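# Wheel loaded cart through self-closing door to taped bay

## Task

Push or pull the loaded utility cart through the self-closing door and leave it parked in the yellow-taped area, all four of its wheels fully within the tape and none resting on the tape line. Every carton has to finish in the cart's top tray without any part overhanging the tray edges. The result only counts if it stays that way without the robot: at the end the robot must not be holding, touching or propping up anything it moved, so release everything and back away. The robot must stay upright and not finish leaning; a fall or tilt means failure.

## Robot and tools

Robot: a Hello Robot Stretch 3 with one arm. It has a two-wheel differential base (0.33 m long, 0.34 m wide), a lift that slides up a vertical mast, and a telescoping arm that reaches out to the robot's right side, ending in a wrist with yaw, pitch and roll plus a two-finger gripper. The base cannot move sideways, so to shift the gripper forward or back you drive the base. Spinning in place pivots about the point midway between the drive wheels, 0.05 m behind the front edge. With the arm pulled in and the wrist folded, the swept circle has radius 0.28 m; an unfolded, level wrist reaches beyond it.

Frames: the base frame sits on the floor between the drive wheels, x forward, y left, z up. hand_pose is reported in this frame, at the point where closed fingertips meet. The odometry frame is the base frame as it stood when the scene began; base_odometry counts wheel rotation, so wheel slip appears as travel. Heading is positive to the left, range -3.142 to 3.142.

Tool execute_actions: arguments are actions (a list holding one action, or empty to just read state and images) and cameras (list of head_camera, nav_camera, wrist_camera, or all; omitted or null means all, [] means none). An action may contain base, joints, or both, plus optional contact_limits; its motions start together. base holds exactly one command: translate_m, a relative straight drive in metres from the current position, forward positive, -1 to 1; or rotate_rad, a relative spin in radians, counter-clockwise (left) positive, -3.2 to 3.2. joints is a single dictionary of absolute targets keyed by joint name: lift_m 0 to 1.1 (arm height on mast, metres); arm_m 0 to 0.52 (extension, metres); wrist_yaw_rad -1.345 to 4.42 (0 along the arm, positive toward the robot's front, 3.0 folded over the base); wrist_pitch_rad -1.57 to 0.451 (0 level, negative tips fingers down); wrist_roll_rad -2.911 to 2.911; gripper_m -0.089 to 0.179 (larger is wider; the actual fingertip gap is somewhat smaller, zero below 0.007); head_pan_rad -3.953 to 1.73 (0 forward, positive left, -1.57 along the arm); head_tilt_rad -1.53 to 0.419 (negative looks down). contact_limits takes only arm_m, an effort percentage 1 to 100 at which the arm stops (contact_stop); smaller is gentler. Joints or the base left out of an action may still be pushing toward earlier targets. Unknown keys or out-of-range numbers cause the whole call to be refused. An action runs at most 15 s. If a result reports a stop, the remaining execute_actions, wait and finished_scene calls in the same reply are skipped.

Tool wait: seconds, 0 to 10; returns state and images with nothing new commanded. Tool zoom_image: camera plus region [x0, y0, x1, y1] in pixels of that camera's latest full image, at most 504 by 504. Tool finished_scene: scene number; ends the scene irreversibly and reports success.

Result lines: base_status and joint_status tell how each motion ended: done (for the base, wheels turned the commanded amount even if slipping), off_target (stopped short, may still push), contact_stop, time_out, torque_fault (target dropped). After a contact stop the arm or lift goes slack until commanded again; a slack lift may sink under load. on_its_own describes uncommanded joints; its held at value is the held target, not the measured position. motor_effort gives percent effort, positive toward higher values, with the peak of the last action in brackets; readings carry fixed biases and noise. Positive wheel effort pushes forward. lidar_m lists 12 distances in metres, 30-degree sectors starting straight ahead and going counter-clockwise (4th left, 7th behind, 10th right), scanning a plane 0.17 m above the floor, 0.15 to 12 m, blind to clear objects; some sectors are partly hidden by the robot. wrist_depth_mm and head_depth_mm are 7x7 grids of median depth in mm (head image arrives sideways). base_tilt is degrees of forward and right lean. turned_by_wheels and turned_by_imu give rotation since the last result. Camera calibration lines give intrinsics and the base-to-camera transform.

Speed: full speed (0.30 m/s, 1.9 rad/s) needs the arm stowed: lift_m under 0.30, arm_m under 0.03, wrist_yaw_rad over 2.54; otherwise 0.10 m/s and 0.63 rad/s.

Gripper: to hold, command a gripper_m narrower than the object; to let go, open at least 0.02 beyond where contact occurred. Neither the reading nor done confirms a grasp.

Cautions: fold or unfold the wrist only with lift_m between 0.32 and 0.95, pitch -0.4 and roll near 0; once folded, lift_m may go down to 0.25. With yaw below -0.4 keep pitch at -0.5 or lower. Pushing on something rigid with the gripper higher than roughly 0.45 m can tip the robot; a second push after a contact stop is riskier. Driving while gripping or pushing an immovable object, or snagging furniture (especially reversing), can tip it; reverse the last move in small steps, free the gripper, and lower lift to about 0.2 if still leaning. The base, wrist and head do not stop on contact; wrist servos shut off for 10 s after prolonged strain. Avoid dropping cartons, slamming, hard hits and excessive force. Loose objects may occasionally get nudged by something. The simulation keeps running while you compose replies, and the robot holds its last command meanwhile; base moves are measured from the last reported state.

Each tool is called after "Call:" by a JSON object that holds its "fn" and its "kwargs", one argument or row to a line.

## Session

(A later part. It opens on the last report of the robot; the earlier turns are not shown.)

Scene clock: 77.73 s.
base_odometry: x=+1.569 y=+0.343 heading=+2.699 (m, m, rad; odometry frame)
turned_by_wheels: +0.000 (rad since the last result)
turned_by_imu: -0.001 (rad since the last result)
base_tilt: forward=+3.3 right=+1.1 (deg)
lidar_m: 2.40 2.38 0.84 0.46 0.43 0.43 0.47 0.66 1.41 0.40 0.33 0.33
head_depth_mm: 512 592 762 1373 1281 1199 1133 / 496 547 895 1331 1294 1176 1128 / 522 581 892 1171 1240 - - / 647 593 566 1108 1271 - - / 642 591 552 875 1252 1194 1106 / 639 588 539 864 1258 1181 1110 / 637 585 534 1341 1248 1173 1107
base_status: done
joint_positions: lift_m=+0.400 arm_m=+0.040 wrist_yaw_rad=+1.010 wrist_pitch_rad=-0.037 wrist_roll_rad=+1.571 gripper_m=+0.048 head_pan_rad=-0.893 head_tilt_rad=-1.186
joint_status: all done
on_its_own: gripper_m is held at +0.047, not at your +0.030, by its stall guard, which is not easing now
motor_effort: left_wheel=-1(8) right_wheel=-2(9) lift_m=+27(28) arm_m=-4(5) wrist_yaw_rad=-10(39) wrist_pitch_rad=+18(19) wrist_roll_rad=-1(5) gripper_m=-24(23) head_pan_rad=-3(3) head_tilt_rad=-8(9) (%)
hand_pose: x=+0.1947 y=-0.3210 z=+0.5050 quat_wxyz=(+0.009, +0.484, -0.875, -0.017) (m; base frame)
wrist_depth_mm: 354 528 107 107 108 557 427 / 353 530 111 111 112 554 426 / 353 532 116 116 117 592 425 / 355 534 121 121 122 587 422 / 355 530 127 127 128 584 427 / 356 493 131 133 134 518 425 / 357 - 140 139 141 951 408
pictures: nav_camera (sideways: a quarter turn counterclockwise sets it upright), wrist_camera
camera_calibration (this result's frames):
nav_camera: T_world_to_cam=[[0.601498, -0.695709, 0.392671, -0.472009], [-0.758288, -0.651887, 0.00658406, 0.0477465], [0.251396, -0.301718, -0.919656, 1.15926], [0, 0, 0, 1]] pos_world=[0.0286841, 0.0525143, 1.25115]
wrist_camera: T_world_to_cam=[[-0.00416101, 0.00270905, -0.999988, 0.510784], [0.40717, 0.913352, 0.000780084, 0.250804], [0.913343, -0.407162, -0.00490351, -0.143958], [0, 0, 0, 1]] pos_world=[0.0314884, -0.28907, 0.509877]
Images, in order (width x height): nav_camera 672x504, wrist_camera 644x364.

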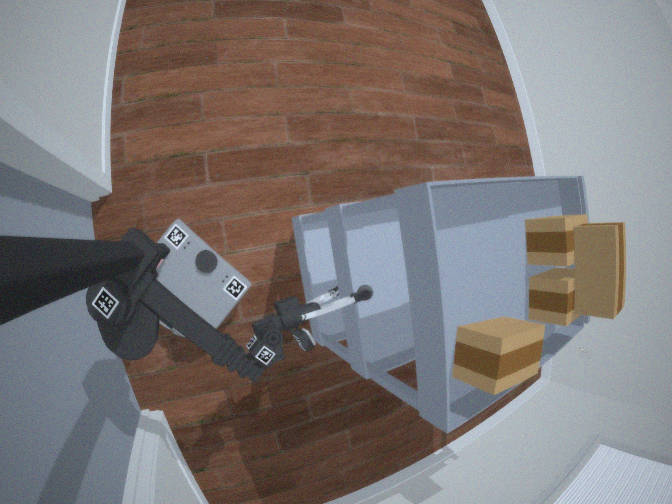

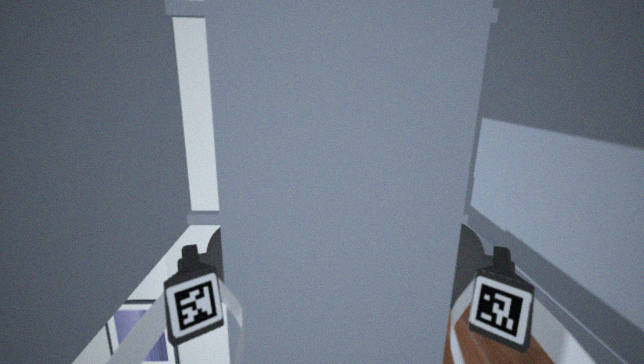

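Call:
{"fn": "execute_actions", "kwargs": {
  "actions": [
    {"base":{"translate_m":-0.08},"joints":{"arm_m":0.0}}
  ],
  "cameras": []
}}

Call:
{"fn": "execute_actions", "kwargs": {
  "actions": [
    {"base":{"rotate_rad":-0.35},"joints":{"wrist_yaw_rad":1.35}}
  ],
  "cameras": []
}}

Call:
{"fn": "execute_actions", "kwargs": {
  "actions": [
    {"base":{"rotate_rad":-0.35},"joints":{"wrist_yaw_rad":1.65,"head_pan_rad":-1.57,"head_tilt_rad":-1.4}}
  ],
  "cameras": ["nav_camera"]
}}

Call:
{"fn": "execute_actions", "kwargs": {
  "actions": [
    {"base":{"translate_m":-0.25}}
  ],
  "cameras": ["nav_camera","wrist_camera"]
}}

Scene clock: 84.57 s.
base_odometry: x=+1.641 y=+0.308 heading=+2.699 (m, m, rad; odometry frame)
turned_by_wheels: +0.000 (rad since the last result)
turned_by_imu: -0.001 (rad since the last result)
base_tilt: forward=+3.2 right=+1.1 (deg)
lidar_m: 2.47 2.43 0.70 0.45 0.37 0.37 0.41 0.59 1.36 0.39 0.30 0.30
head_depth_mm: 591 577 1428 1376 1278 1199 1129 / 490 540 779 1329 1288 - 1127 / 487 548 567 1126 1294 - - / 629 585 557 878 1255 - - / 643 590 549 863 1240 1196 1105 / 637 587 539 846 1241 1181 1116 / 630 584 540 1299 1256 1174 1111
base_status: done
joint_positions: lift_m=+0.400 arm_m=+0.000 wrist_yaw_rad=+1.006 wrist_pitch_rad=-0.042 wrist_roll_rad=+1.573 gripper_m=+0.048 head_pan_rad=-0.893 head_tilt_rad=-1.186
joint_status: all done
on_its_own: gripper_m is held at +0.047, not at your +0.030, by its stall guard, which is not easing now
motor_effort: left_wheel=-1(8) right_wheel=-2(15) lift_m=+28(28) arm_m=-4(15) wrist_yaw_rad=-6(29) wrist_pitch_rad=+21(20) wrist_roll_rad=-1(2) gripper_m=-23(24) head_pan_rad=-2(2) head_tilt_rad=-8(9) (%)
hand_pose: x=+0.1941 y=-0.2817 z=+0.5039 quat_wxyz=(+0.009, +0.482, -0.876, -0.019) (m; base frame)
wrist_depth_mm: 358 540 116 116 117 548 423 / 358 538 120 120 121 622 426 / 357 534 124 124 125 625 423 / 357 539 128 128 129 620 423 / 357 535 133 133 134 581 424 / 358 496 136 137 139 531 424 / 361 - 142 142 144 955 407
pictures: none
No camera images: the call's "cameras" was empty. Leave "cameras" out to get every camera's image.

Scene clock: 86.07 s.
base_odometry: x=+1.641 y=+0.308 heading=+2.349 (m, m, rad; odometry frame)
turned_by_wheels: -0.350 (rad since the last result)
turned_by_imu: -0.350 (rad since the last result)
base_tilt: forward=+3.3 right=+1.0 (deg)
lidar_m: 0.24 2.67 2.41 0.49 0.41 0.37 0.37 0.45 0.68 1.37 0.29 0.24
head_depth_mm: 1685 1607 1492 1376 1285 1196 1094 / 1739 1567 1479 1366 1286 - 1126 / 1746 570 762 1337 1284 - - / 561 554 561 880 1267 - - / 482 501 543 852 1225 1196 1108 / 486 567 542 822 1028 1182 1108 / 619 584 541 493 804 1174 1105
base_status: done
joint_positions: lift_m=+0.400 arm_m=+0.000 wrist_yaw_rad=+1.369 wrist_pitch_rad=-0.042 wrist_roll_rad=+1.568 gripper_m=+0.048 head_pan_rad=-0.893 head_tilt_rad=-1.186
joint_status: all done
on_its_own: gripper_m is held at +0.047, not at your +0.030, by its stall guard, which is not easing now; wrist_yaw_rad is at rest, and its effort (-21) is outside its rest range (-12 to +12)
motor_effort: left_wheel=+2(5) right_wheel=-7(12) lift_m=+28(28) arm_m=+1(6) wrist_yaw_rad=-21(63) wrist_pitch_rad=+20(20) wrist_roll_rad=+0(3) gripper_m=-23(23) head_pan_rad=-3(3) head_tilt_rad=-9(9) (%)
hand_pose: x=+0.2285 y=-0.1959 z=+0.5039 quat_wxyz=(+0.015, +0.632, -0.774, -0.015) (m; base frame)
wrist_depth_mm: 356 539 116 117 118 552 431 / 356 539 119 120 121 586 424 / 356 533 124 124 125 617 427 / 355 538 128 128 129 618 424 / 360 541 132 132 133 579 425 / 357 502 135 137 138 551 427 / 359 - 141 141 143 950 406
pictures: none
No camera images: the call's "cameras" was empty. Leave "cameras" out to get every camera's image.

Scene clock: 87.57 s.
base_odometry: x=+1.641 y=+0.308 heading=+1.999 (m, m, rad; odometry frame)
turned_by_wheels: -0.350 (rad since the last result)
turned_by_imu: -0.349 (rad since the last result)
base_tilt: forward=+3.2 right=+1.0 (deg)
lidar_m: 0.19 0.19 2.51 1.13 0.46 0.38 0.37 0.38 0.52 1.12 0.31 0.21
head_depth_mm: 760 881 984 996 971 955 908 / 1066 1073 1287 1291 1267 - 1061 / 1417 1363 1333 - - - 1175 / 1418 1369 1326 - - 1201 1174 / 1407 1360 1320 1283 1235 1200 1172 / 1402 1356 1315 1262 1097 1203 1167 / 1390 1343 914 794 765 1183 1160
base_status: done
joint_positions: lift_m=+0.400 arm_m=+0.000 wrist_yaw_rad=+1.676 wrist_pitch_rad=-0.041 wrist_roll_rad=+1.569 gripper_m=+0.048 head_pan_rad=-1.563 head_tilt_rad=-1.383
joint_status: wrist_yaw_rad off_target (ended at +1.676, target +1.650); the others done
on_its_own: gripper_m is held at +0.047, not at your +0.030, by its stall guard, which is not easing now; wrist_yaw_rad is at rest, and its effort (-28) is outside its rest range (-12 to +12)
motor_effort: left_wheel=+3(6) right_wheel=-7(14) lift_m=+28(28) arm_m=+0(4) wrist_yaw_rad=-28(55) wrist_pitch_rad=+21(21) wrist_roll_rad=+0(3) gripper_m=-24(23) head_pan_rad=-3(30) head_tilt_rad=-10(34) (%)
hand_pose: x=+0.2322 y=-0.1181 z=+0.5040 quat_wxyz=(+0.017, +0.743, -0.669, -0.013) (m; base frame)
wrist_depth_mm: 356 582 123 123 125 589 430 / 357 538 126 126 127 627 429 / 355 537 128 128 130 626 423 / 356 537 131 131 133 627 425 / 358 540 134 134 136 587 423 / 359 499 136 137 139 549 428 / 358 - 140 141 142 947 408
pictures: nav_camera (sideways: a quarter turn counterclockwise sets it upright)
camera_calibration (this result's frames):
nav_camera: T_world_to_cam=[[0.0401616, -0.978057, 0.20443, -0.22344], [-0.999158, -0.0410176, 0.0000499784, 0.0577233], [0.00833634, -0.20426, -0.978881, 1.23761], [0, 0, 0, 1]] pos_world=[0.0563313, 0.036624, 1.25714]
Images, in order (width x height): nav_camera 672x504.

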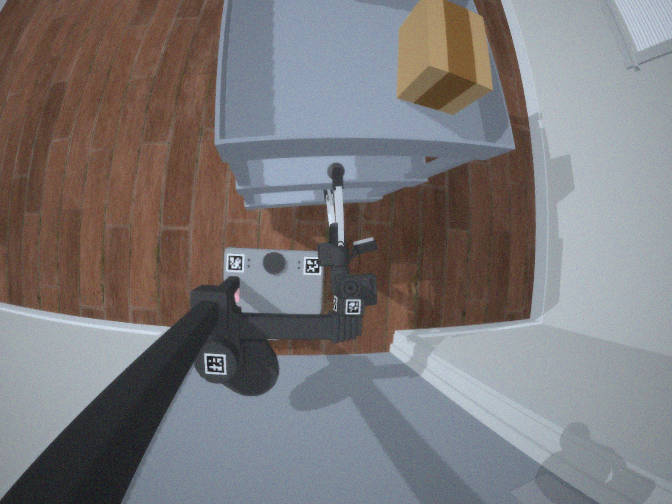

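Scene clock: 91.10 s.
base_odometry: x=+1.745 y=+0.081 heading=+1.999 (m, m, rad; odometry frame)
turned_by_wheels: +0.000 (rad since the last result)
turned_by_imu: -0.001 (rad since the last result)
base_tilt: forward=+3.3 right=+0.9 (deg)
lidar_m: 0.18 0.18 2.51 0.36 0.28 0.27 0.27 0.36 0.53 0.51 0.32 0.20
head_depth_mm: 1433 1389 1339 1054 813 607 548 / 1410 1382 1335 1297 1152 - 669 / 648 913 1327 - - - 823 / 722 998 1317 - - 1202 1080 / 1403 1357 1321 1278 1239 1202 1172 / 1405 1350 1308 1263 1096 1195 1166 / 1389 1335 1068 794 763 1182 1158
base_status: done
joint_positions: lift_m=+0.400 arm_m=+0.000 wrist_yaw_rad=+1.628 wrist_pitch_rad=-0.041 wrist_roll_rad=+1.577 gripper_m=+0.048 head_pan_rad=-1.566 head_tilt_rad=-1.385
joint_status: not commanded
on_its_own: gripper_m is held at +0.047, not at your +0.030, by its stall guard, which is not easing now; wrist_yaw_rad is at rest, and its effort (+23) is outside its rest range (-12 to +12)
motor_effort: left_wheel=-6(28) right_wheel=-4(45) lift_m=+30(31) arm_m=+0(0) wrist_yaw_rad=+23(28) wrist_pitch_rad=+20(21) wrist_roll_rad=-4(4) gripper_m=-22(23) head_pan_rad=-1(3) head_tilt_rad=-10(10) (%)
hand_pose: x=+0.2332 y=-0.1302 z=+0.5040 quat_wxyz=(+0.013, +0.727, -0.686, -0.016) (m; base frame)
wrist_depth_mm: 359 - 135 135 137 887 396 / 355 537 135 136 138 582 425 / 357 539 135 136 138 628 427 / 357 537 136 137 138 630 422 / 357 535 136 137 139 576 421 / 358 499 136 138 139 534 427 / 358 484 137 138 140 801 409
pictures: nav_camera (sideways: a quarter turn counterclockwise sets it upright), wrist_camera
camera_calibration (this result's frames):
nav_camera: T_world_to_cam=[[0.0371514, -0.978392, 0.203393, -0.222071], [-0.99928, -0.0379415, 0.00001473, 0.0577699], [0.00770261, -0.203247, -0.979097, 1.23789], [0, 0, 0, 1]] pos_world=[0.0564436, 0.0365166, 1.25718]
wrist_camera: T_world_to_cam=[[-0.00894803, 0.0052443, -0.999946, 0.510799], [-0.19779, 0.98022, 0.00691077, 0.207604], [0.980204, 0.197841, -0.00773377, -0.0369136], [0, 0, 0, 1]] pos_world=[0.0818154, -0.198873, 0.509052]
Images, in order (width x height): nav_camera 672x504, wrist_camera 644x364.

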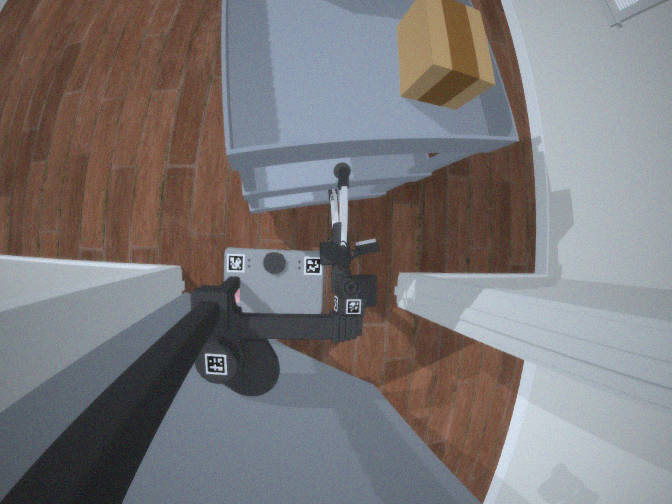

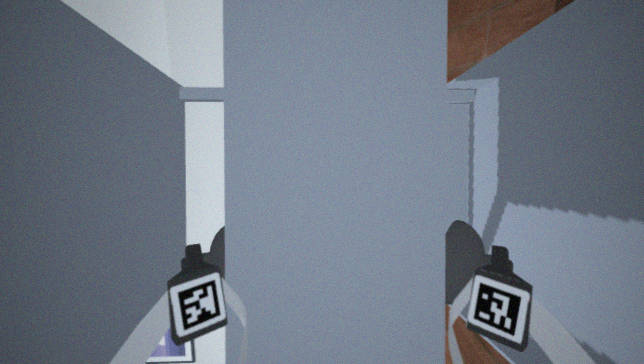

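Works well.

Call:
{"fn": "execute_actions", "kwargs": {
  "actions": [
    {"base":{"translate_m":-0.4},"joints":{"head_pan_rad":-2.5,"head_tilt_rad":-0.9,"wrist_yaw_rad":1.62}}
  ]
}}

Scene clock: 97.43 s.
base_odometry: x=+1.912 y=-0.283 heading=+2.000 (m, m, rad; odometry frame)
turned_by_wheels: +0.000 (rad since the last result)
turned_by_imu: -0.001 (rad since the last result)
base_tilt: forward=+3.2 right=+1.0 (deg)
lidar_m: 0.17 0.17 0.26 0.22 0.21 0.24 0.37 1.94 1.41 0.93 0.33 0.19
head_depth_mm: 1762 1996 1881 1605 1375 830 - / 1856 2099 1878 1612 1401 1244 - / 1975 2171 1866 1599 1394 1242 - / 2100 2254 1876 1592 1398 1240 - / 1952 2128 1868 1592 1398 1261 - / 1727 1940 1851 1592 1389 1235 - / 1551 1733 1823 1584 1391 1234 1110
base_status: done
joint_positions: lift_m=+0.400 arm_m=+0.000 wrist_yaw_rad=+1.606 wrist_pitch_rad=-0.041 wrist_roll_rad=+1.577 gripper_m=+0.048 head_pan_rad=-2.493 head_tilt_rad=-0.902
joint_status: all done
on_its_own: gripper_m is held at +0.047, not at your +0.030, by its stall guard, which is not easing now; wrist_yaw_rad is at rest, and its effort (+15) is outside its rest range (-12 to +12)
motor_effort: left_wheel=-3(18) right_wheel=-6(19) lift_m=+30(30) arm_m=+0(0) wrist_yaw_rad=+15(23) wrist_pitch_rad=+20(20) wrist_roll_rad=-3(3) gripper_m=-23(23) head_pan_rad=-3(34) head_tilt_rad=+2(41) (%)
hand_pose: x=+0.2335 y=-0.1359 z=+0.5040 quat_wxyz=(+0.013, +0.719, -0.694, -0.016) (m; base frame)
wrist_depth_mm: 370 - 144 145 147 902 389 / 358 643 143 144 145 583 424 / 358 537 141 142 144 625 425 / 357 541 140 141 142 618 425 / 358 533 138 139 140 583 424 / 359 503 136 138 139 532 427 / 355 483 136 136 138 606 407
pictures: head_camera (sideways: a quarter turn clockwise sets it upright), nav_camera (sideways: a quarter turn counterclockwise sets it upright), wrist_camera
camera_calibration (this result's frames):
head_camera: T_world_to_cam=[[0.650951, 0.471196, -0.595178, 0.795924], [0.571299, -0.820372, -0.0246466, 0.0260406], [-0.499881, -0.323981, -0.803216, 1.00121], [0, 0, 0, 1]] pos_world=[-0.0325, -0.0293019, 1.27854]
nav_camera: T_world_to_cam=[[-0.596046, -0.492693, 0.634022, -0.779107], [-0.627235, 0.778677, 0.0154382, 0.0354158], [-0.501304, -0.388479, -0.773161, 0.973449], [0, 0, 0, 1]] pos_world=[0.0458248, -0.0332742, 1.24606]
wrist_camera: T_world_to_cam=[[-0.00882989, 0.00545171, -0.999946, 0.510832], [-0.176014, 0.984363, 0.00692102, 0.208664], [0.984348, 0.176066, -0.00773225, -0.0399813], [0, 0, 0, 1]] pos_world=[0.080594, -0.201147, 0.509051]
Images, in order (width x height): head_camera 896x504, nav_camera 672x504, wrist_camera 644x364.

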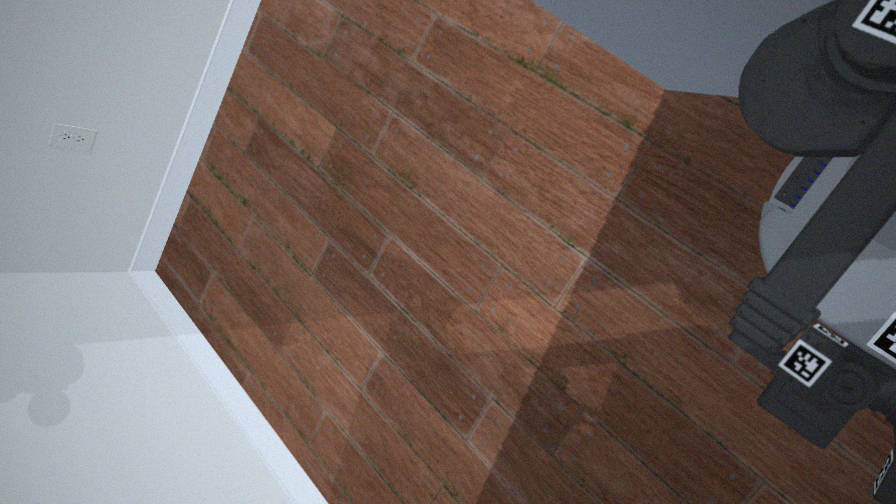

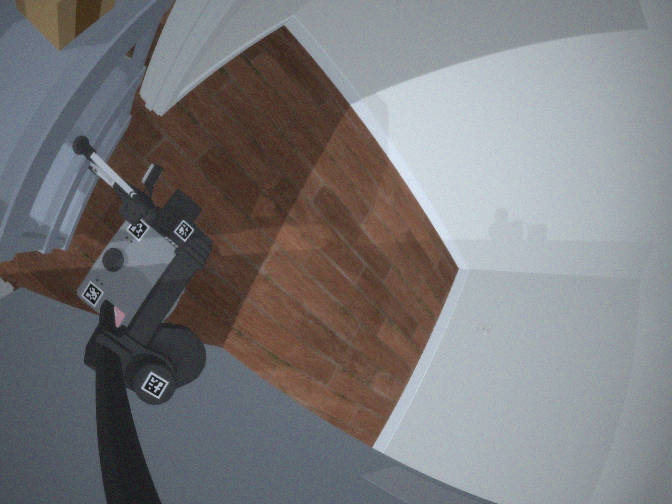

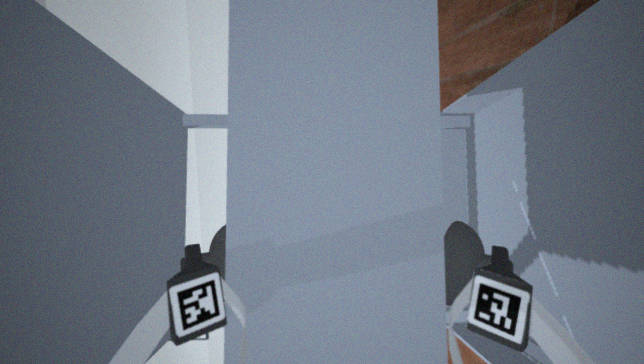

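Call:
{"fn": "execute_actions", "kwargs": {
  "actions": [
    {"base":{"translate_m":-0.35},"joints":{"head_pan_rad":0,"head_tilt_rad":-1.3}}
  ],
  "cameras": ["nav_camera"]
}}

Call:
{"fn": "execute_actions", "kwargs": {
  "actions": [
    {"base":{"translate_m":-0.35},"joints":{"head_pan_rad":1.2,"head_tilt_rad":-1.0}}
  ]
}}

Scene clock: 104.93 s.
base_odometry: x=+2.057 y=-0.601 heading=+2.000 (m, m, rad; odometry frame)
turned_by_wheels: +0.000 (rad since the last result)
turned_by_imu: -0.001 (rad since the last result)
base_tilt: forward=+3.3 right=+1.1 (deg)
lidar_m: 0.16 0.16 0.22 0.20 0.20 0.24 1.54 1.60 1.42 1.36 0.34 0.19
head_depth_mm: 437 458 527 1307 1261 1203 1149 / 497 535 519 848 1268 - 1146 / 578 546 516 825 1266 - 1138 / 576 543 515 748 1248 - 1134 / 569 542 511 496 1238 - - / 564 538 510 495 1220 972 - / 567 537 978 922 776 658 -
base_status: done
joint_positions: lift_m=+0.400 arm_m=+0.000 wrist_yaw_rad=+1.606 wrist_pitch_rad=-0.041 wrist_roll_rad=+1.577 gripper_m=+0.048 head_pan_rad=-0.007 head_tilt_rad=-1.285
joint_status: all done
on_its_own: gripper_m is held at +0.047, not at your +0.030, by its stall guard, which is not easing now; wrist_yaw_rad is at rest, and its effort (+16) is outside its rest range (-12 to +12)
motor_effort: left_wheel=-2(7) right_wheel=-3(17) lift_m=+30(30) arm_m=+1(0) wrist_yaw_rad=+16(16) wrist_pitch_rad=+20(20) wrist_roll_rad=-3(4) gripper_m=-23(22) head_pan_rad=+1(34) head_tilt_rad=-10(44) (%)
hand_pose: x=+0.2335 y=-0.1360 z=+0.5040 quat_wxyz=(+0.013, +0.719, -0.695, -0.017) (m; base frame)
wrist_depth_mm: - - - 151 153 893 380 / 360 - - 148 150 579 424 / 357 538 145 145 148 619 424 / 357 534 142 143 144 621 423 / 357 535 139 140 142 589 424 / 354 496 137 138 139 534 426 / 356 480 135 135 137 617 407
pictures: nav_camera (sideways: a quarter turn counterclockwise sets it upright)
camera_calibration (this result's frames):
nav_camera: T_world_to_cam=[[0.953601, 0.0257978, 0.299967, -0.353423], [0.0259957, -0.999657, 0.00333161, 0.0471973], [0.29995, 0.00462084, -0.953944, 1.20349], [0, 0, 0, 1]] pos_world=[-0.0251878, 0.0507375, 1.25392]
Images, in order (width x height): nav_camera 672x504.

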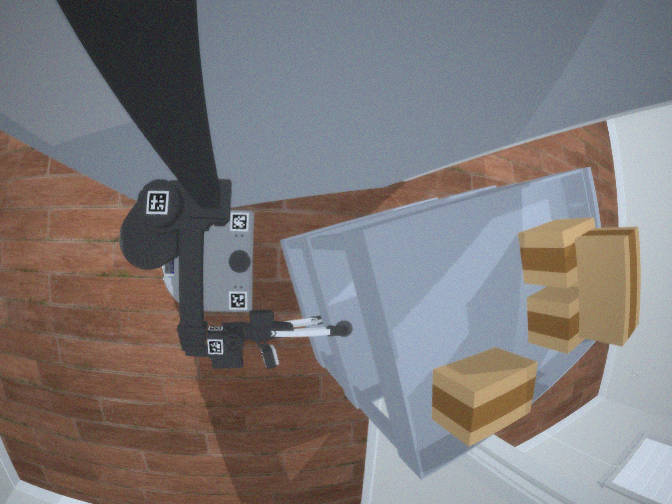

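Scene clock: 109.77 s.
base_odometry: x=+2.203 y=-0.919 heading=+1.999 (m, m, rad; odometry frame)
turned_by_wheels: +0.000 (rad since the last result)
turned_by_imu: -0.001 (rad since the last result)
base_tilt: forward=+3.2 right=+1.1 (deg)
lidar_m: 0.16 0.16 1.32 2.41 1.70 1.24 1.19 1.24 1.41 1.36 0.34 0.19
head_depth_mm: - 1355 1557 - 486 460 679 / 1482 1678 1628 1475 - 437 717 / 1728 1876 1700 1421 1295 492 1069 / 2138 1963 1685 1492 1336 1208 1106 / 2280 1938 1674 1487 1329 1209 - / 2209 1932 1676 1486 1327 1226 - / 2170 1932 1667 1485 1331 1232 -
base_status: done
joint_positions: lift_m=+0.400 arm_m=+0.000 wrist_yaw_rad=+1.597 wrist_pitch_rad=-0.040 wrist_roll_rad=+1.577 gripper_m=+0.048 head_pan_rad=+1.194 head_tilt_rad=-1.001
joint_status: all done
on_its_own: gripper_m is held at +0.047, not at your +0.030, by its stall guard, which is not easing now; wrist_yaw_rad is at rest, and its effort (+25) is outside its rest range (-12 to +12)
motor_effort: left_wheel=-2(8) right_wheel=+3(14) lift_m=+31(30) arm_m=+0(1) wrist_yaw_rad=+25(30) wrist_pitch_rad=+20(20) wrist_roll_rad=-4(4) gripper_m=-22(24) head_pan_rad=+2(34) head_tilt_rad=+2(31) (%)
hand_pose: x=+0.2336 y=-0.1383 z=+0.5041 quat_wxyz=(+0.013, +0.716, -0.698, -0.016) (m; base frame)
wrist_depth_mm: 387 - - 150 152 887 384 / 358 - - 147 149 584 424 / 355 537 144 145 146 617 426 / 355 533 142 142 143 623 424 / 356 532 139 140 141 584 426 / 356 498 136 138 139 534 426 / 357 479 134 135 137 617 407
pictures: head_camera (sideways: a quarter turn clockwise sets it upright), nav_camera (sideways: a quarter turn counterclockwise sets it upright), wrist_camera
camera_calibration (this result's frames):
head_camera: T_world_to_cam=[[-0.332615, -0.791289, -0.513059, 0.694942], [-0.914758, 0.402995, -0.0285006, 0.0401196], [0.229312, 0.459845, -0.85788, 1.06782], [0, 0, 0, 1]] pos_world=[0.0229842, 0.0427005, 1.27375]
nav_camera: T_world_to_cam=[[0.275985, 0.784913, 0.554747, -0.681143], [0.940522, -0.339505, 0.0124581, 0.0297341], [0.198118, 0.518313, -0.831926, 1.04558], [0, 0, 0, 1]] pos_world=[-0.0471285, 0.00279271, 1.24734]
wrist_camera: T_world_to_cam=[[-0.00809289, 0.00612103, -0.999949, 0.510946], [-0.166836, 0.985957, 0.00738564, 0.20889], [0.985951, 0.166887, -0.00695803, -0.0416863], [0, 0, 0, 1]] pos_world=[0.0800862, -0.202127, 0.509087]
Images, in order (width x height): head_camera 896x504, nav_camera 672x504, wrist_camera 644x364.

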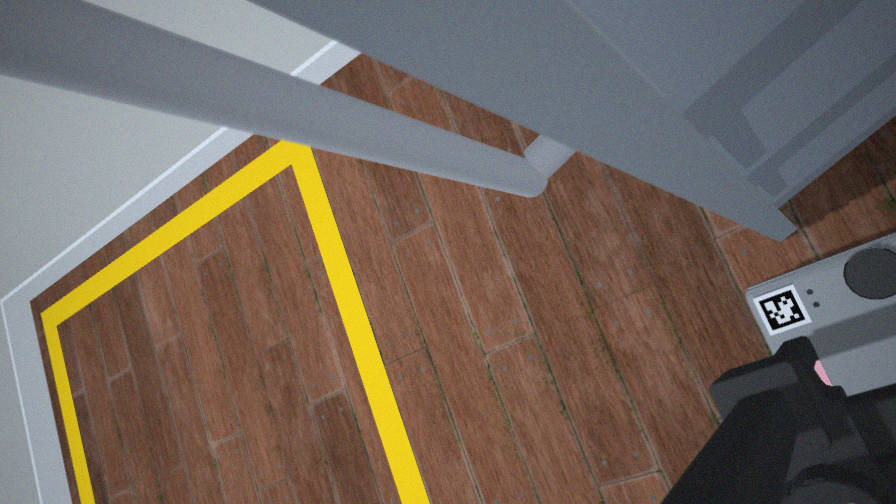

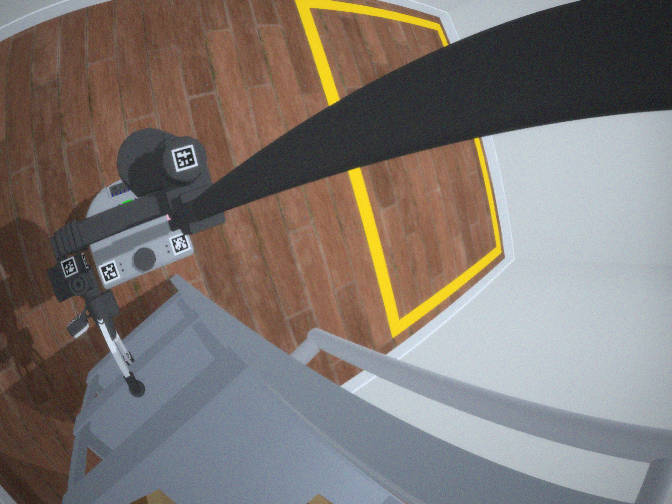

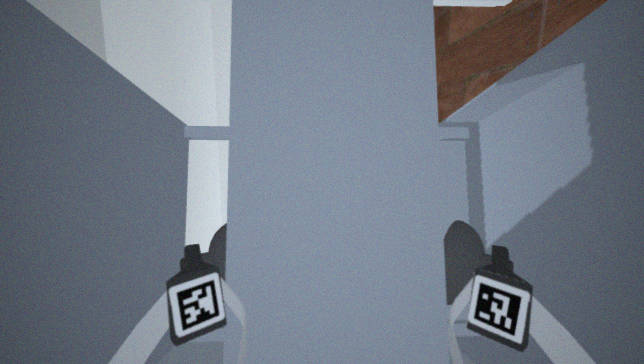

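Call:
{"fn": "execute_actions", "kwargs": {
  "actions": [
    {"base":{"translate_m":-0.55},"joints":{"head_pan_rad":0.5,"head_tilt_rad":-1.3}}
  ],
  "cameras": ["nav_camera"]
}}

Call:
{"fn": "execute_actions", "kwargs": {
  "actions": [
    {"base":{"rotate_rad":-0.4},"joints":{"arm_m":0.06}}
  ],
  "cameras": ["nav_camera"]
}}

Scene clock: 122.63 s.
base_odometry: x=+2.431 y=-1.419 heading=+1.999 (m, m, rad; odometry frame)
turned_by_wheels: +0.000 (rad since the last result)
turned_by_imu: -0.002 (rad since the last result)
base_tilt: forward=+3.3 right=+1.1 (deg)
lidar_m: 0.25 1.53 2.10 2.41 0.92 0.67 0.65 0.67 0.92 1.36 0.27 0.25
head_depth_mm: 1067 542 521 495 796 1190 1153 / 1467 1299 501 822 1115 1194 1139 / 1564 1465 669 841 1245 - 1130 / 1538 1463 1384 1312 1249 - 1129 / 1541 1451 1377 1309 1260 - 1129 / 1534 1448 1365 1306 1248 - - / 1526 1431 1367 1294 1245 - -
base_status: done
joint_positions: lift_m=+0.400 arm_m=+0.000 wrist_yaw_rad=+1.554 wrist_pitch_rad=-0.041 wrist_roll_rad=+1.561 gripper_m=+0.048 head_pan_rad=+0.507 head_tilt_rad=-1.285
joint_status: all done
on_its_own: wrist_yaw_rad is held at +1.568, not at your +1.620, by its stall guard, which is not easing now; gripper_m is held at +0.047, not at your +0.030, by its stall guard, which is not easing now; wrist_yaw_rad is at rest, and its effort (+15) is outside its rest range (-12 to +12)
motor_effort: left_wheel=-1(7) right_wheel=+1(17) lift_m=+30(30) arm_m=+0(1) wrist_yaw_rad=+15(38) wrist_pitch_rad=+20(20) wrist_roll_rad=+4(4) gripper_m=-22(23) head_pan_rad=-3(31) head_tilt_rad=-10(39) (%)
hand_pose: x=+0.2336 y=-0.1493 z=+0.5040 quat_wxyz=(+0.018, +0.701, -0.713, -0.011) (m; base frame)
wrist_depth_mm: 354 530 90 90 91 93 432 / 356 532 96 97 98 101 427 / 355 529 104 104 105 550 426 / 358 539 114 113 115 581 429 / 360 735 125 124 125 547 423 / 357 - 135 136 138 468 420 / 370 - - 152 156 934 380
pictures: nav_camera (sideways: a quarter turn counterclockwise sets it upright)
camera_calibration (this result's frames):
nav_camera: T_world_to_cam=[[0.817663, 0.491342, 0.300017, -0.352658], [0.514168, -0.857683, 0.00333333, 0.0442172], [0.258957, 0.151533, -0.953928, 1.20371], [0, 0, 0, 1]] pos_world=[-0.0460898, 0.0287974, 1.25391]
Images, in order (width x height): nav_camera 672x504.

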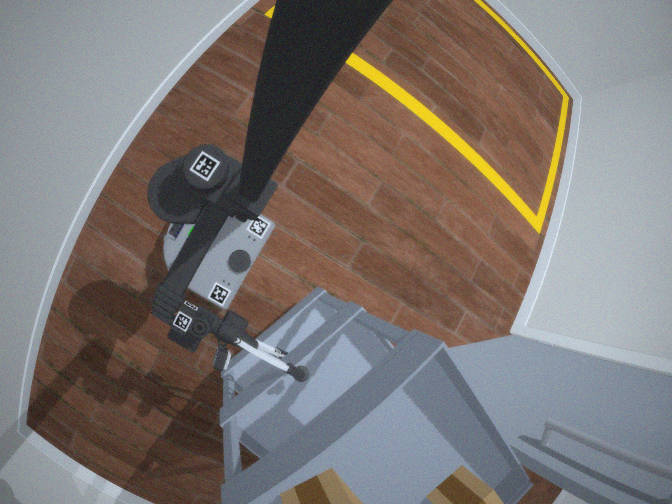

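Scene clock: 124.40 s.
base_odometry: x=+2.431 y=-1.419 heading=+1.600 (m, m, rad; odometry frame)
turned_by_wheels: -0.400 (rad since the last result)
turned_by_imu: -0.397 (rad since the last result)
base_tilt: forward=+3.1 right=+1.0 (deg)
lidar_m: 0.16 0.79 1.61 2.44 1.72 0.82 0.66 0.65 0.70 1.07 0.30 0.18
head_depth_mm: 584 550 520 494 810 1207 1148 / 591 544 519 496 1111 - - / 957 1154 863 502 1229 1191 1163 / 1178 1438 1384 1316 1253 - 1125 / 1496 1453 1376 1307 1258 - 1130 / 1525 1453 1375 1300 1247 - - / 1527 1439 1365 1299 1244 - -
base_status: done
joint_positions: lift_m=+0.400 arm_m=+0.060 wrist_yaw_rad=+1.575 wrist_pitch_rad=-0.041 wrist_roll_rad=+1.582 gripper_m=+0.048 head_pan_rad=+0.507 head_tilt_rad=-1.285
joint_status: all done
on_its_own: wrist_yaw_rad is held at +1.568, not at your +1.620, by its stall guard, which is not easing now; gripper_m is held at +0.047, not at your +0.030, by its stall guard, which is not easing now
motor_effort: left_wheel=+2(9) right_wheel=-4(15) lift_m=+30(30) arm_m=+4(6) wrist_yaw_rad=-8(48) wrist_pitch_rad=+20(20) wrist_roll_rad=-6(6) gripper_m=-21(22) head_pan_rad=-4(3) head_tilt_rad=-10(10) (%)
hand_pose: x=+0.2337 y=-0.2035 z=+0.5040 quat_wxyz=(+0.011, +0.708, -0.705, -0.018) (m; base frame)
wrist_depth_mm: 369 - 143 144 146 873 389 / 359 - 142 143 145 580 419 / 356 539 141 141 143 622 425 / 359 538 139 140 142 619 424 / 355 538 138 139 140 586 426 / 356 499 137 137 139 547 424 / 357 477 135 136 138 592 410
pictures: nav_camera (sideways: a quarter turn counterclockwise sets it upright)
camera_calibration (this result's frames):
nav_camera: T_world_to_cam=[[0.817741, 0.491295, 0.299883, -0.352484], [0.514097, -0.857726, 0.00332868, 0.0442237], [0.258852, 0.151447, -0.95397, 1.20377], [0, 0, 0, 1]] pos_world=[-0.0460933, 0.0287984, 1.25392]
Images, in order (width x height): nav_camera 672x504.

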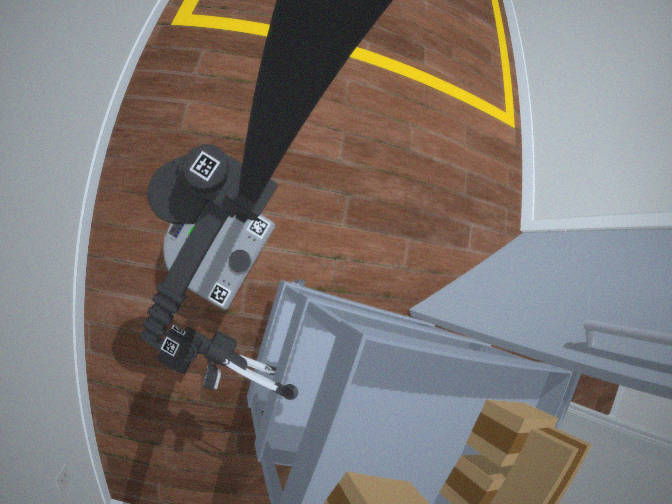

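Call:
{"fn": "execute_actions", "kwargs": {
  "actions": [
    {"base":{"rotate_rad":-0.35},"joints":{"arm_m":0.12}}
  ],
  "cameras": ["nav_camera"]
}}

Call:
{"fn": "execute_actions", "kwargs": {
  "actions": [
    {"base":{"rotate_rad":-0.35},"joints":{"arm_m":0.18}}
  ],
  "cameras": ["nav_camera","wrist_camera"]
}}

Scene clock: 130.10 s.
base_odometry: x=+2.431 y=-1.419 heading=+1.250 (m, m, rad; odometry frame)
turned_by_wheels: -0.350 (rad since the last result)
turned_by_imu: -0.345 (rad since the last result)
base_tilt: forward=+3.2 right=+1.0 (deg)
lidar_m: 0.15 0.34 1.32 1.77 2.41 1.20 0.73 0.65 0.65 0.77 0.15 -
head_depth_mm: 472 546 521 495 475 1209 - / 566 548 520 488 466 1204 1155 / 574 541 526 813 798 1189 1157 / 1269 993 1213 1301 1246 - 1120 / 1390 1459 1374 1304 1262 - 1130 / 1446 1443 1372 1308 1246 - - / 1483 1440 1364 1296 1246 - -
base_status: done
joint_positions: lift_m=+0.400 arm_m=+0.120 wrist_yaw_rad=+1.562 wrist_pitch_rad=-0.037 wrist_roll_rad=+1.583 gripper_m=+0.048 head_pan_rad=+0.507 head_tilt_rad=-1.285
joint_status: all done
on_its_own: wrist_yaw_rad is held at +1.568, not at your +1.620, by its stall guard, which is not easing now; gripper_m is held at +0.047, not at your +0.030, by its stall guard, which is not easing now
motor_effort: left_wheel=+0(10) right_wheel=-2(25) lift_m=+31(30) arm_m=+1(13) wrist_yaw_rad=+7(47) wrist_pitch_rad=+19(20) wrist_roll_rad=-6(6) gripper_m=-22(22) head_pan_rad=-3(3) head_tilt_rad=-10(11) (%)
hand_pose: x=+0.2338 y=-0.2672 z=+0.5049 quat_wxyz=(+0.010, +0.704, -0.710, -0.018) (m; base frame)
wrist_depth_mm: - - - 205 259 774 325 / - - - 186 - 885 378 / 357 - - 171 177 891 408 / 354 531 - 157 161 586 424 / 355 535 149 146 147 590 427 / 353 487 135 136 137 558 429 / 354 489 129 128 129 674 412
pictures: nav_camera (sideways: a quarter turn counterclockwise sets it upright)
camera_calibration (this result's frames):
nav_camera: T_world_to_cam=[[0.817854, 0.491249, 0.299647, -0.352179], [0.514012, -0.857776, 0.00332052, 0.0442348], [0.258662, 0.151307, -0.954044, 1.20387], [0, 0, 0, 1]] pos_world=[-0.0461008, 0.0287979, 1.25393]
Images, in order (width x height): nav_camera 672x504.

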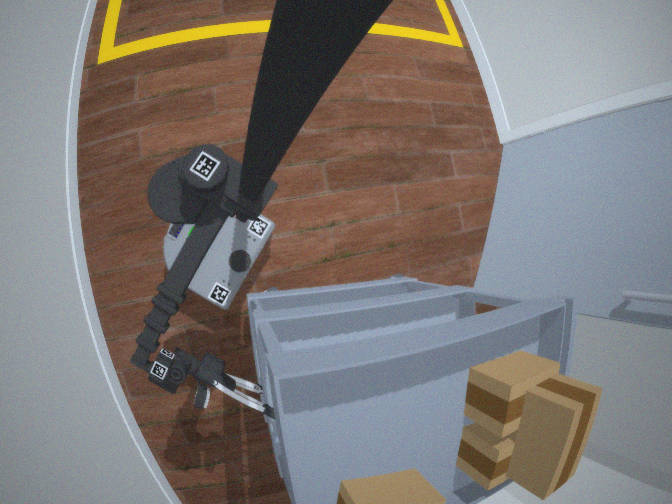

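Scene clock: 131.90 s.
base_odometry: x=+2.431 y=-1.419 heading=+0.899 (m, m, rad; odometry frame)
turned_by_wheels: -0.350 (rad since the last result)
turned_by_imu: -0.341 (rad since the last result)
base_tilt: forward=+3.2 right=+0.9 (deg)
lidar_m: 0.18 0.32 1.48 1.51 2.05 2.41 0.95 0.68 0.65 0.67 0.16 0.16
head_depth_mm: 437 514 520 494 464 456 1147 / 504 540 518 480 776 1188 1147 / 578 538 529 825 1087 1193 1165 / 570 813 887 1286 1249 - 1129 / 1534 1447 1379 1312 1257 - 1128 / 1524 1446 1368 1299 1251 - - / 1519 1442 1363 1292 1240 - -
base_status: done
joint_positions: lift_m=+0.400 arm_m=+0.180 wrist_yaw_rad=+1.560 wrist_pitch_rad=-0.034 wrist_roll_rad=+1.583 gripper_m=+0.048 head_pan_rad=+0.506 head_tilt_rad=-1.286
joint_status: all done
on_its_own: wrist_yaw_rad is held at +1.568, not at your +1.620, by its stall guard, which is not easing now; gripper_m is held at +0.047, not at your +0.030, by its stall guard, which is not easing now
motor_effort: left_wheel=-3(15) right_wheel=+6(30) lift_m=+30(30) arm_m=+0(7) wrist_yaw_rad=+8(72) wrist_pitch_rad=+17(18) wrist_roll_rad=-6(6) gripper_m=-22(23) head_pan_rad=-2(3) head_tilt_rad=-11(10) (%)
hand_pose: x=+0.2339 y=-0.3276 z=+0.5057 quat_wxyz=(+0.008, +0.703, -0.711, -0.016) (m; base frame)
wrist_depth_mm: 264 264 267 250 273 278 280 / - - - 214 - 892 366 / 354 - - 186 - 913 391 / 354 - - 166 171 848 428 / 353 524 155 149 150 588 430 / 353 489 134 135 136 541 430 / 352 455 125 124 125 639 415
pictures: nav_camera (sideways: a quarter turn counterclockwise sets it upright), wrist_camera
camera_calibration (this result's frames):
nav_camera: T_world_to_cam=[[0.818238, 0.490978, 0.299044, -0.351395], [0.513634, -0.858003, 0.00329957, 0.0442644], [0.258201, 0.150899, -0.954234, 1.20412], [0, 0, 0, 1]] pos_world=[-0.0461146, 0.0288063, 1.25394]
wrist_camera: T_world_to_cam=[[-0.00158992, 0.0120194, -0.999926, 0.514092], [-0.130658, 0.991353, 0.0121241, 0.386466], [0.991426, 0.130668, -0.0000057376, -0.0270267], [0, 0, 0, 1]] pos_world=[0.0781072, -0.385772, 0.509369]
Images, in order (width x height): nav_camera 672x504, wrist_camera 644x364.

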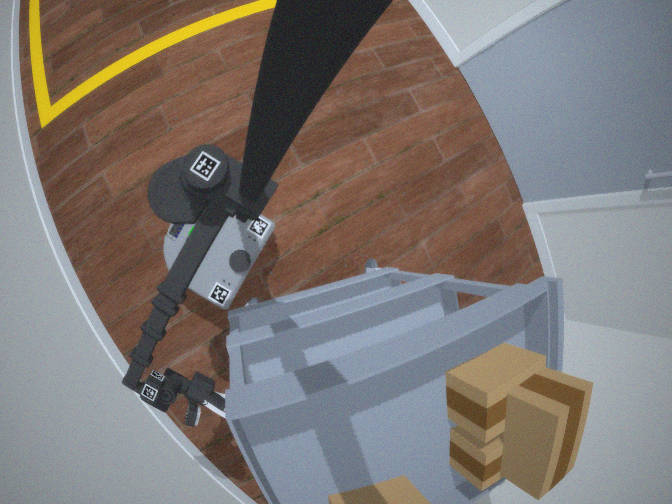

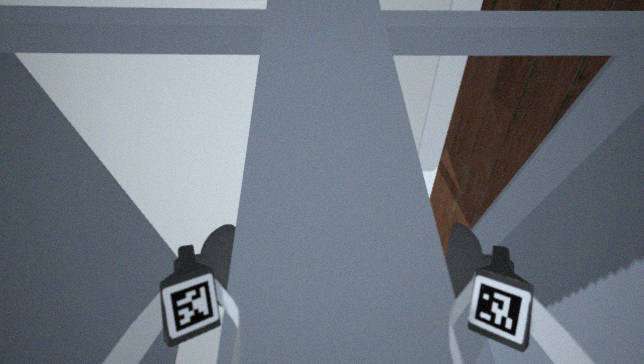

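Call:
{"fn": "execute_actions", "kwargs": {
  "actions": [
    {"base":{"translate_m":-0.2},"joints":{"arm_m":0.08,"head_pan_rad":-0.5}}
  ],
  "cameras": ["nav_camera"]
}}

Call:
{"fn": "execute_actions", "kwargs": {
  "actions": [
    {"base":{"rotate_rad":-0.4}}
  ],
  "cameras": ["nav_camera","wrist_camera"]
}}

Scene clock: 138.50 s.
base_odometry: x=+2.307 y=-1.576 heading=+0.900 (m, m, rad; odometry frame)
turned_by_wheels: +0.000 (rad since the last result)
turned_by_imu: -0.001 (rad since the last result)
base_tilt: forward=+3.3 right=+1.0 (deg)
lidar_m: 0.16 0.39 1.57 1.62 2.18 2.23 0.81 0.58 0.55 0.57 0.29 0.15
head_depth_mm: 546 1394 1371 1311 1282 1201 1152 / 565 555 1385 1329 1244 1187 1147 / 457 542 820 1314 1265 - 1153 / 456 538 515 823 1263 - - / 531 540 512 490 1223 - - / 570 538 509 490 1235 1185 - / 565 534 508 1134 1240 1177 1128
base_status: done
joint_positions: lift_m=+0.400 arm_m=+0.080 wrist_yaw_rad=+1.608 wrist_pitch_rad=-0.037 wrist_roll_rad=+1.571 gripper_m=+0.048 head_pan_rad=-0.493 head_tilt_rad=-1.286
joint_status: all done
on_its_own: gripper_m is held at +0.047, not at your +0.030, by its stall guard, which is not easing now
motor_effort: left_wheel=+0(6) right_wheel=-5(17) lift_m=+31(30) arm_m=+1(5) wrist_yaw_rad=+7(37) wrist_pitch_rad=+18(18) wrist_roll_rad=+0(6) gripper_m=-22(23) head_pan_rad=-3(32) head_tilt_rad=-9(9) (%)
hand_pose: x=+0.2336 y=-0.2155 z=+0.5049 quat_wxyz=(+0.014, +0.720, -0.694, -0.013) (m; base frame)
wrist_depth_mm: - - - 161 165 886 593 / 354 - - 156 159 885 402 / 354 530 - 150 153 588 430 / 352 531 760 145 147 622 425 / 356 533 140 140 141 585 426 / 352 492 135 136 137 553 426 / 356 494 132 131 133 668 409
pictures: nav_camera (sideways: a quarter turn counterclockwise sets it upright)
camera_calibration (this result's frames):
nav_camera: T_world_to_cam=[[0.855523, -0.422674, 0.299043, -0.351622], [-0.443868, -0.896086, 0.00329955, 0.0501052], [0.266574, -0.135559, -0.954234, 1.20407], [0, 0, 0, 1]] pos_world=[0.0020882, 0.0594985, 1.25394]
Images, in order (width x height): nav_camera 672x504.

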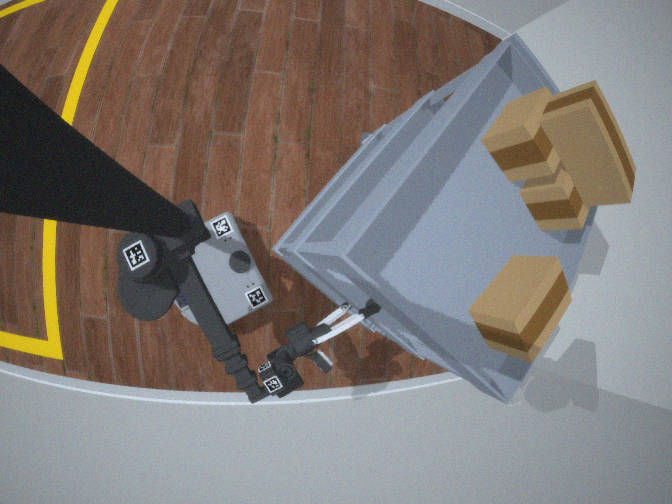

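Scene clock: 140.13 s.
base_odometry: x=+2.307 y=-1.576 heading=+0.500 (m, m, rad; odometry frame)
turned_by_wheels: -0.400 (rad since the last result)
turned_by_imu: -0.395 (rad since the last result)
base_tilt: forward=+3.3 right=+1.1 (deg)
lidar_m: - 0.15 1.59 1.57 1.70 2.26 1.55 0.71 0.56 0.55 0.60 -
head_depth_mm: 823 922 1059 1232 1271 1200 1156 / 875 1097 1295 1331 1250 1184 1149 / 567 546 528 1312 1258 - 1149 / 441 534 515 490 474 - - / 436 528 512 487 785 - - / 444 533 509 485 1214 1185 - / 512 535 506 482 1219 1179 1129
base_status: done
joint_positions: lift_m=+0.400 arm_m=+0.080 wrist_yaw_rad=+1.634 wrist_pitch_rad=-0.035 wrist_roll_rad=+1.577 gripper_m=+0.048 head_pan_rad=-0.493 head_tilt_rad=-1.286
joint_status: not commanded
on_its_own: gripper_m is held at +0.047, not at your +0.030, by its stall guard, which is not easing now; wrist_yaw_rad is at rest, and its effort (-21) is outside its rest range (-12 to +12)
motor_effort: left_wheel=+2(11) right_wheel=-5(22) lift_m=+30(30) arm_m=+3(3) wrist_yaw_rad=-21(66) wrist_pitch_rad=+18(19) wrist_roll_rad=-4(3) gripper_m=-22(21) head_pan_rad=-3(3) head_tilt_rad=-9(9) (%)
hand_pose: x=+0.2334 y=-0.2086 z=+0.5055 quat_wxyz=(+0.011, +0.729, -0.684, -0.014) (m; base frame)
wrist_depth_mm: 258 258 258 227 256 264 266 / - - - 200 - 883 368 / 353 - - 178 188 903 400 / 352 - - 161 166 570 429 / 355 529 151 147 148 590 428 / 355 497 134 135 136 559 428 / 353 472 126 125 126 677 412
pictures: nav_camera (sideways: a quarter turn counterclockwise sets it upright), wrist_camera
camera_calibration (this result's frames):
nav_camera: T_world_to_cam=[[0.855464, -0.422793, 0.299043, -0.351621], [-0.443993, -0.896024, 0.00329955, 0.050106], [0.266555, -0.135596, -0.954234, 1.20407], [0, 0, 0, 1]] pos_world=[0.00209648, 0.0594991, 1.25394]
wrist_camera: T_world_to_cam=[[-0.00308647, 0.00579413, -0.999978, 0.511484], [-0.203197, 0.979118, 0.00630043, 0.285756], [0.979133, 0.203212, -0.00184467, -0.0231227], [0, 0, 0, 1]] pos_world=[0.0822836, -0.278054, 0.50963]
Images, in order (width x height): nav_camera 672x504, wrist_camera 644x364.

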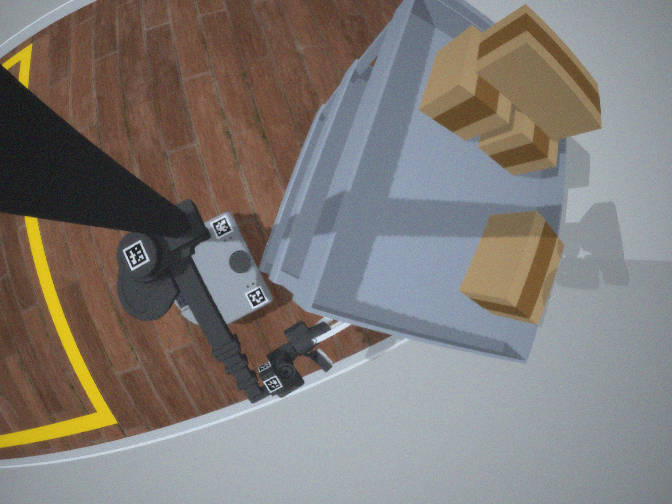

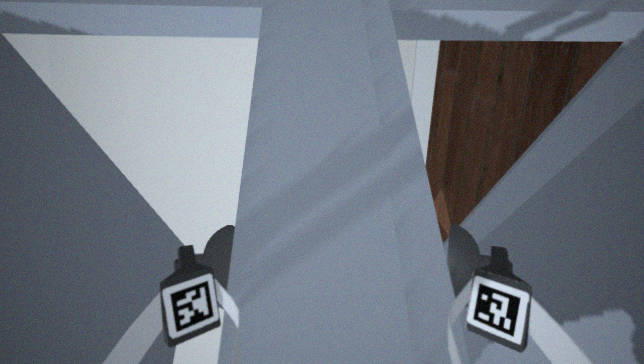

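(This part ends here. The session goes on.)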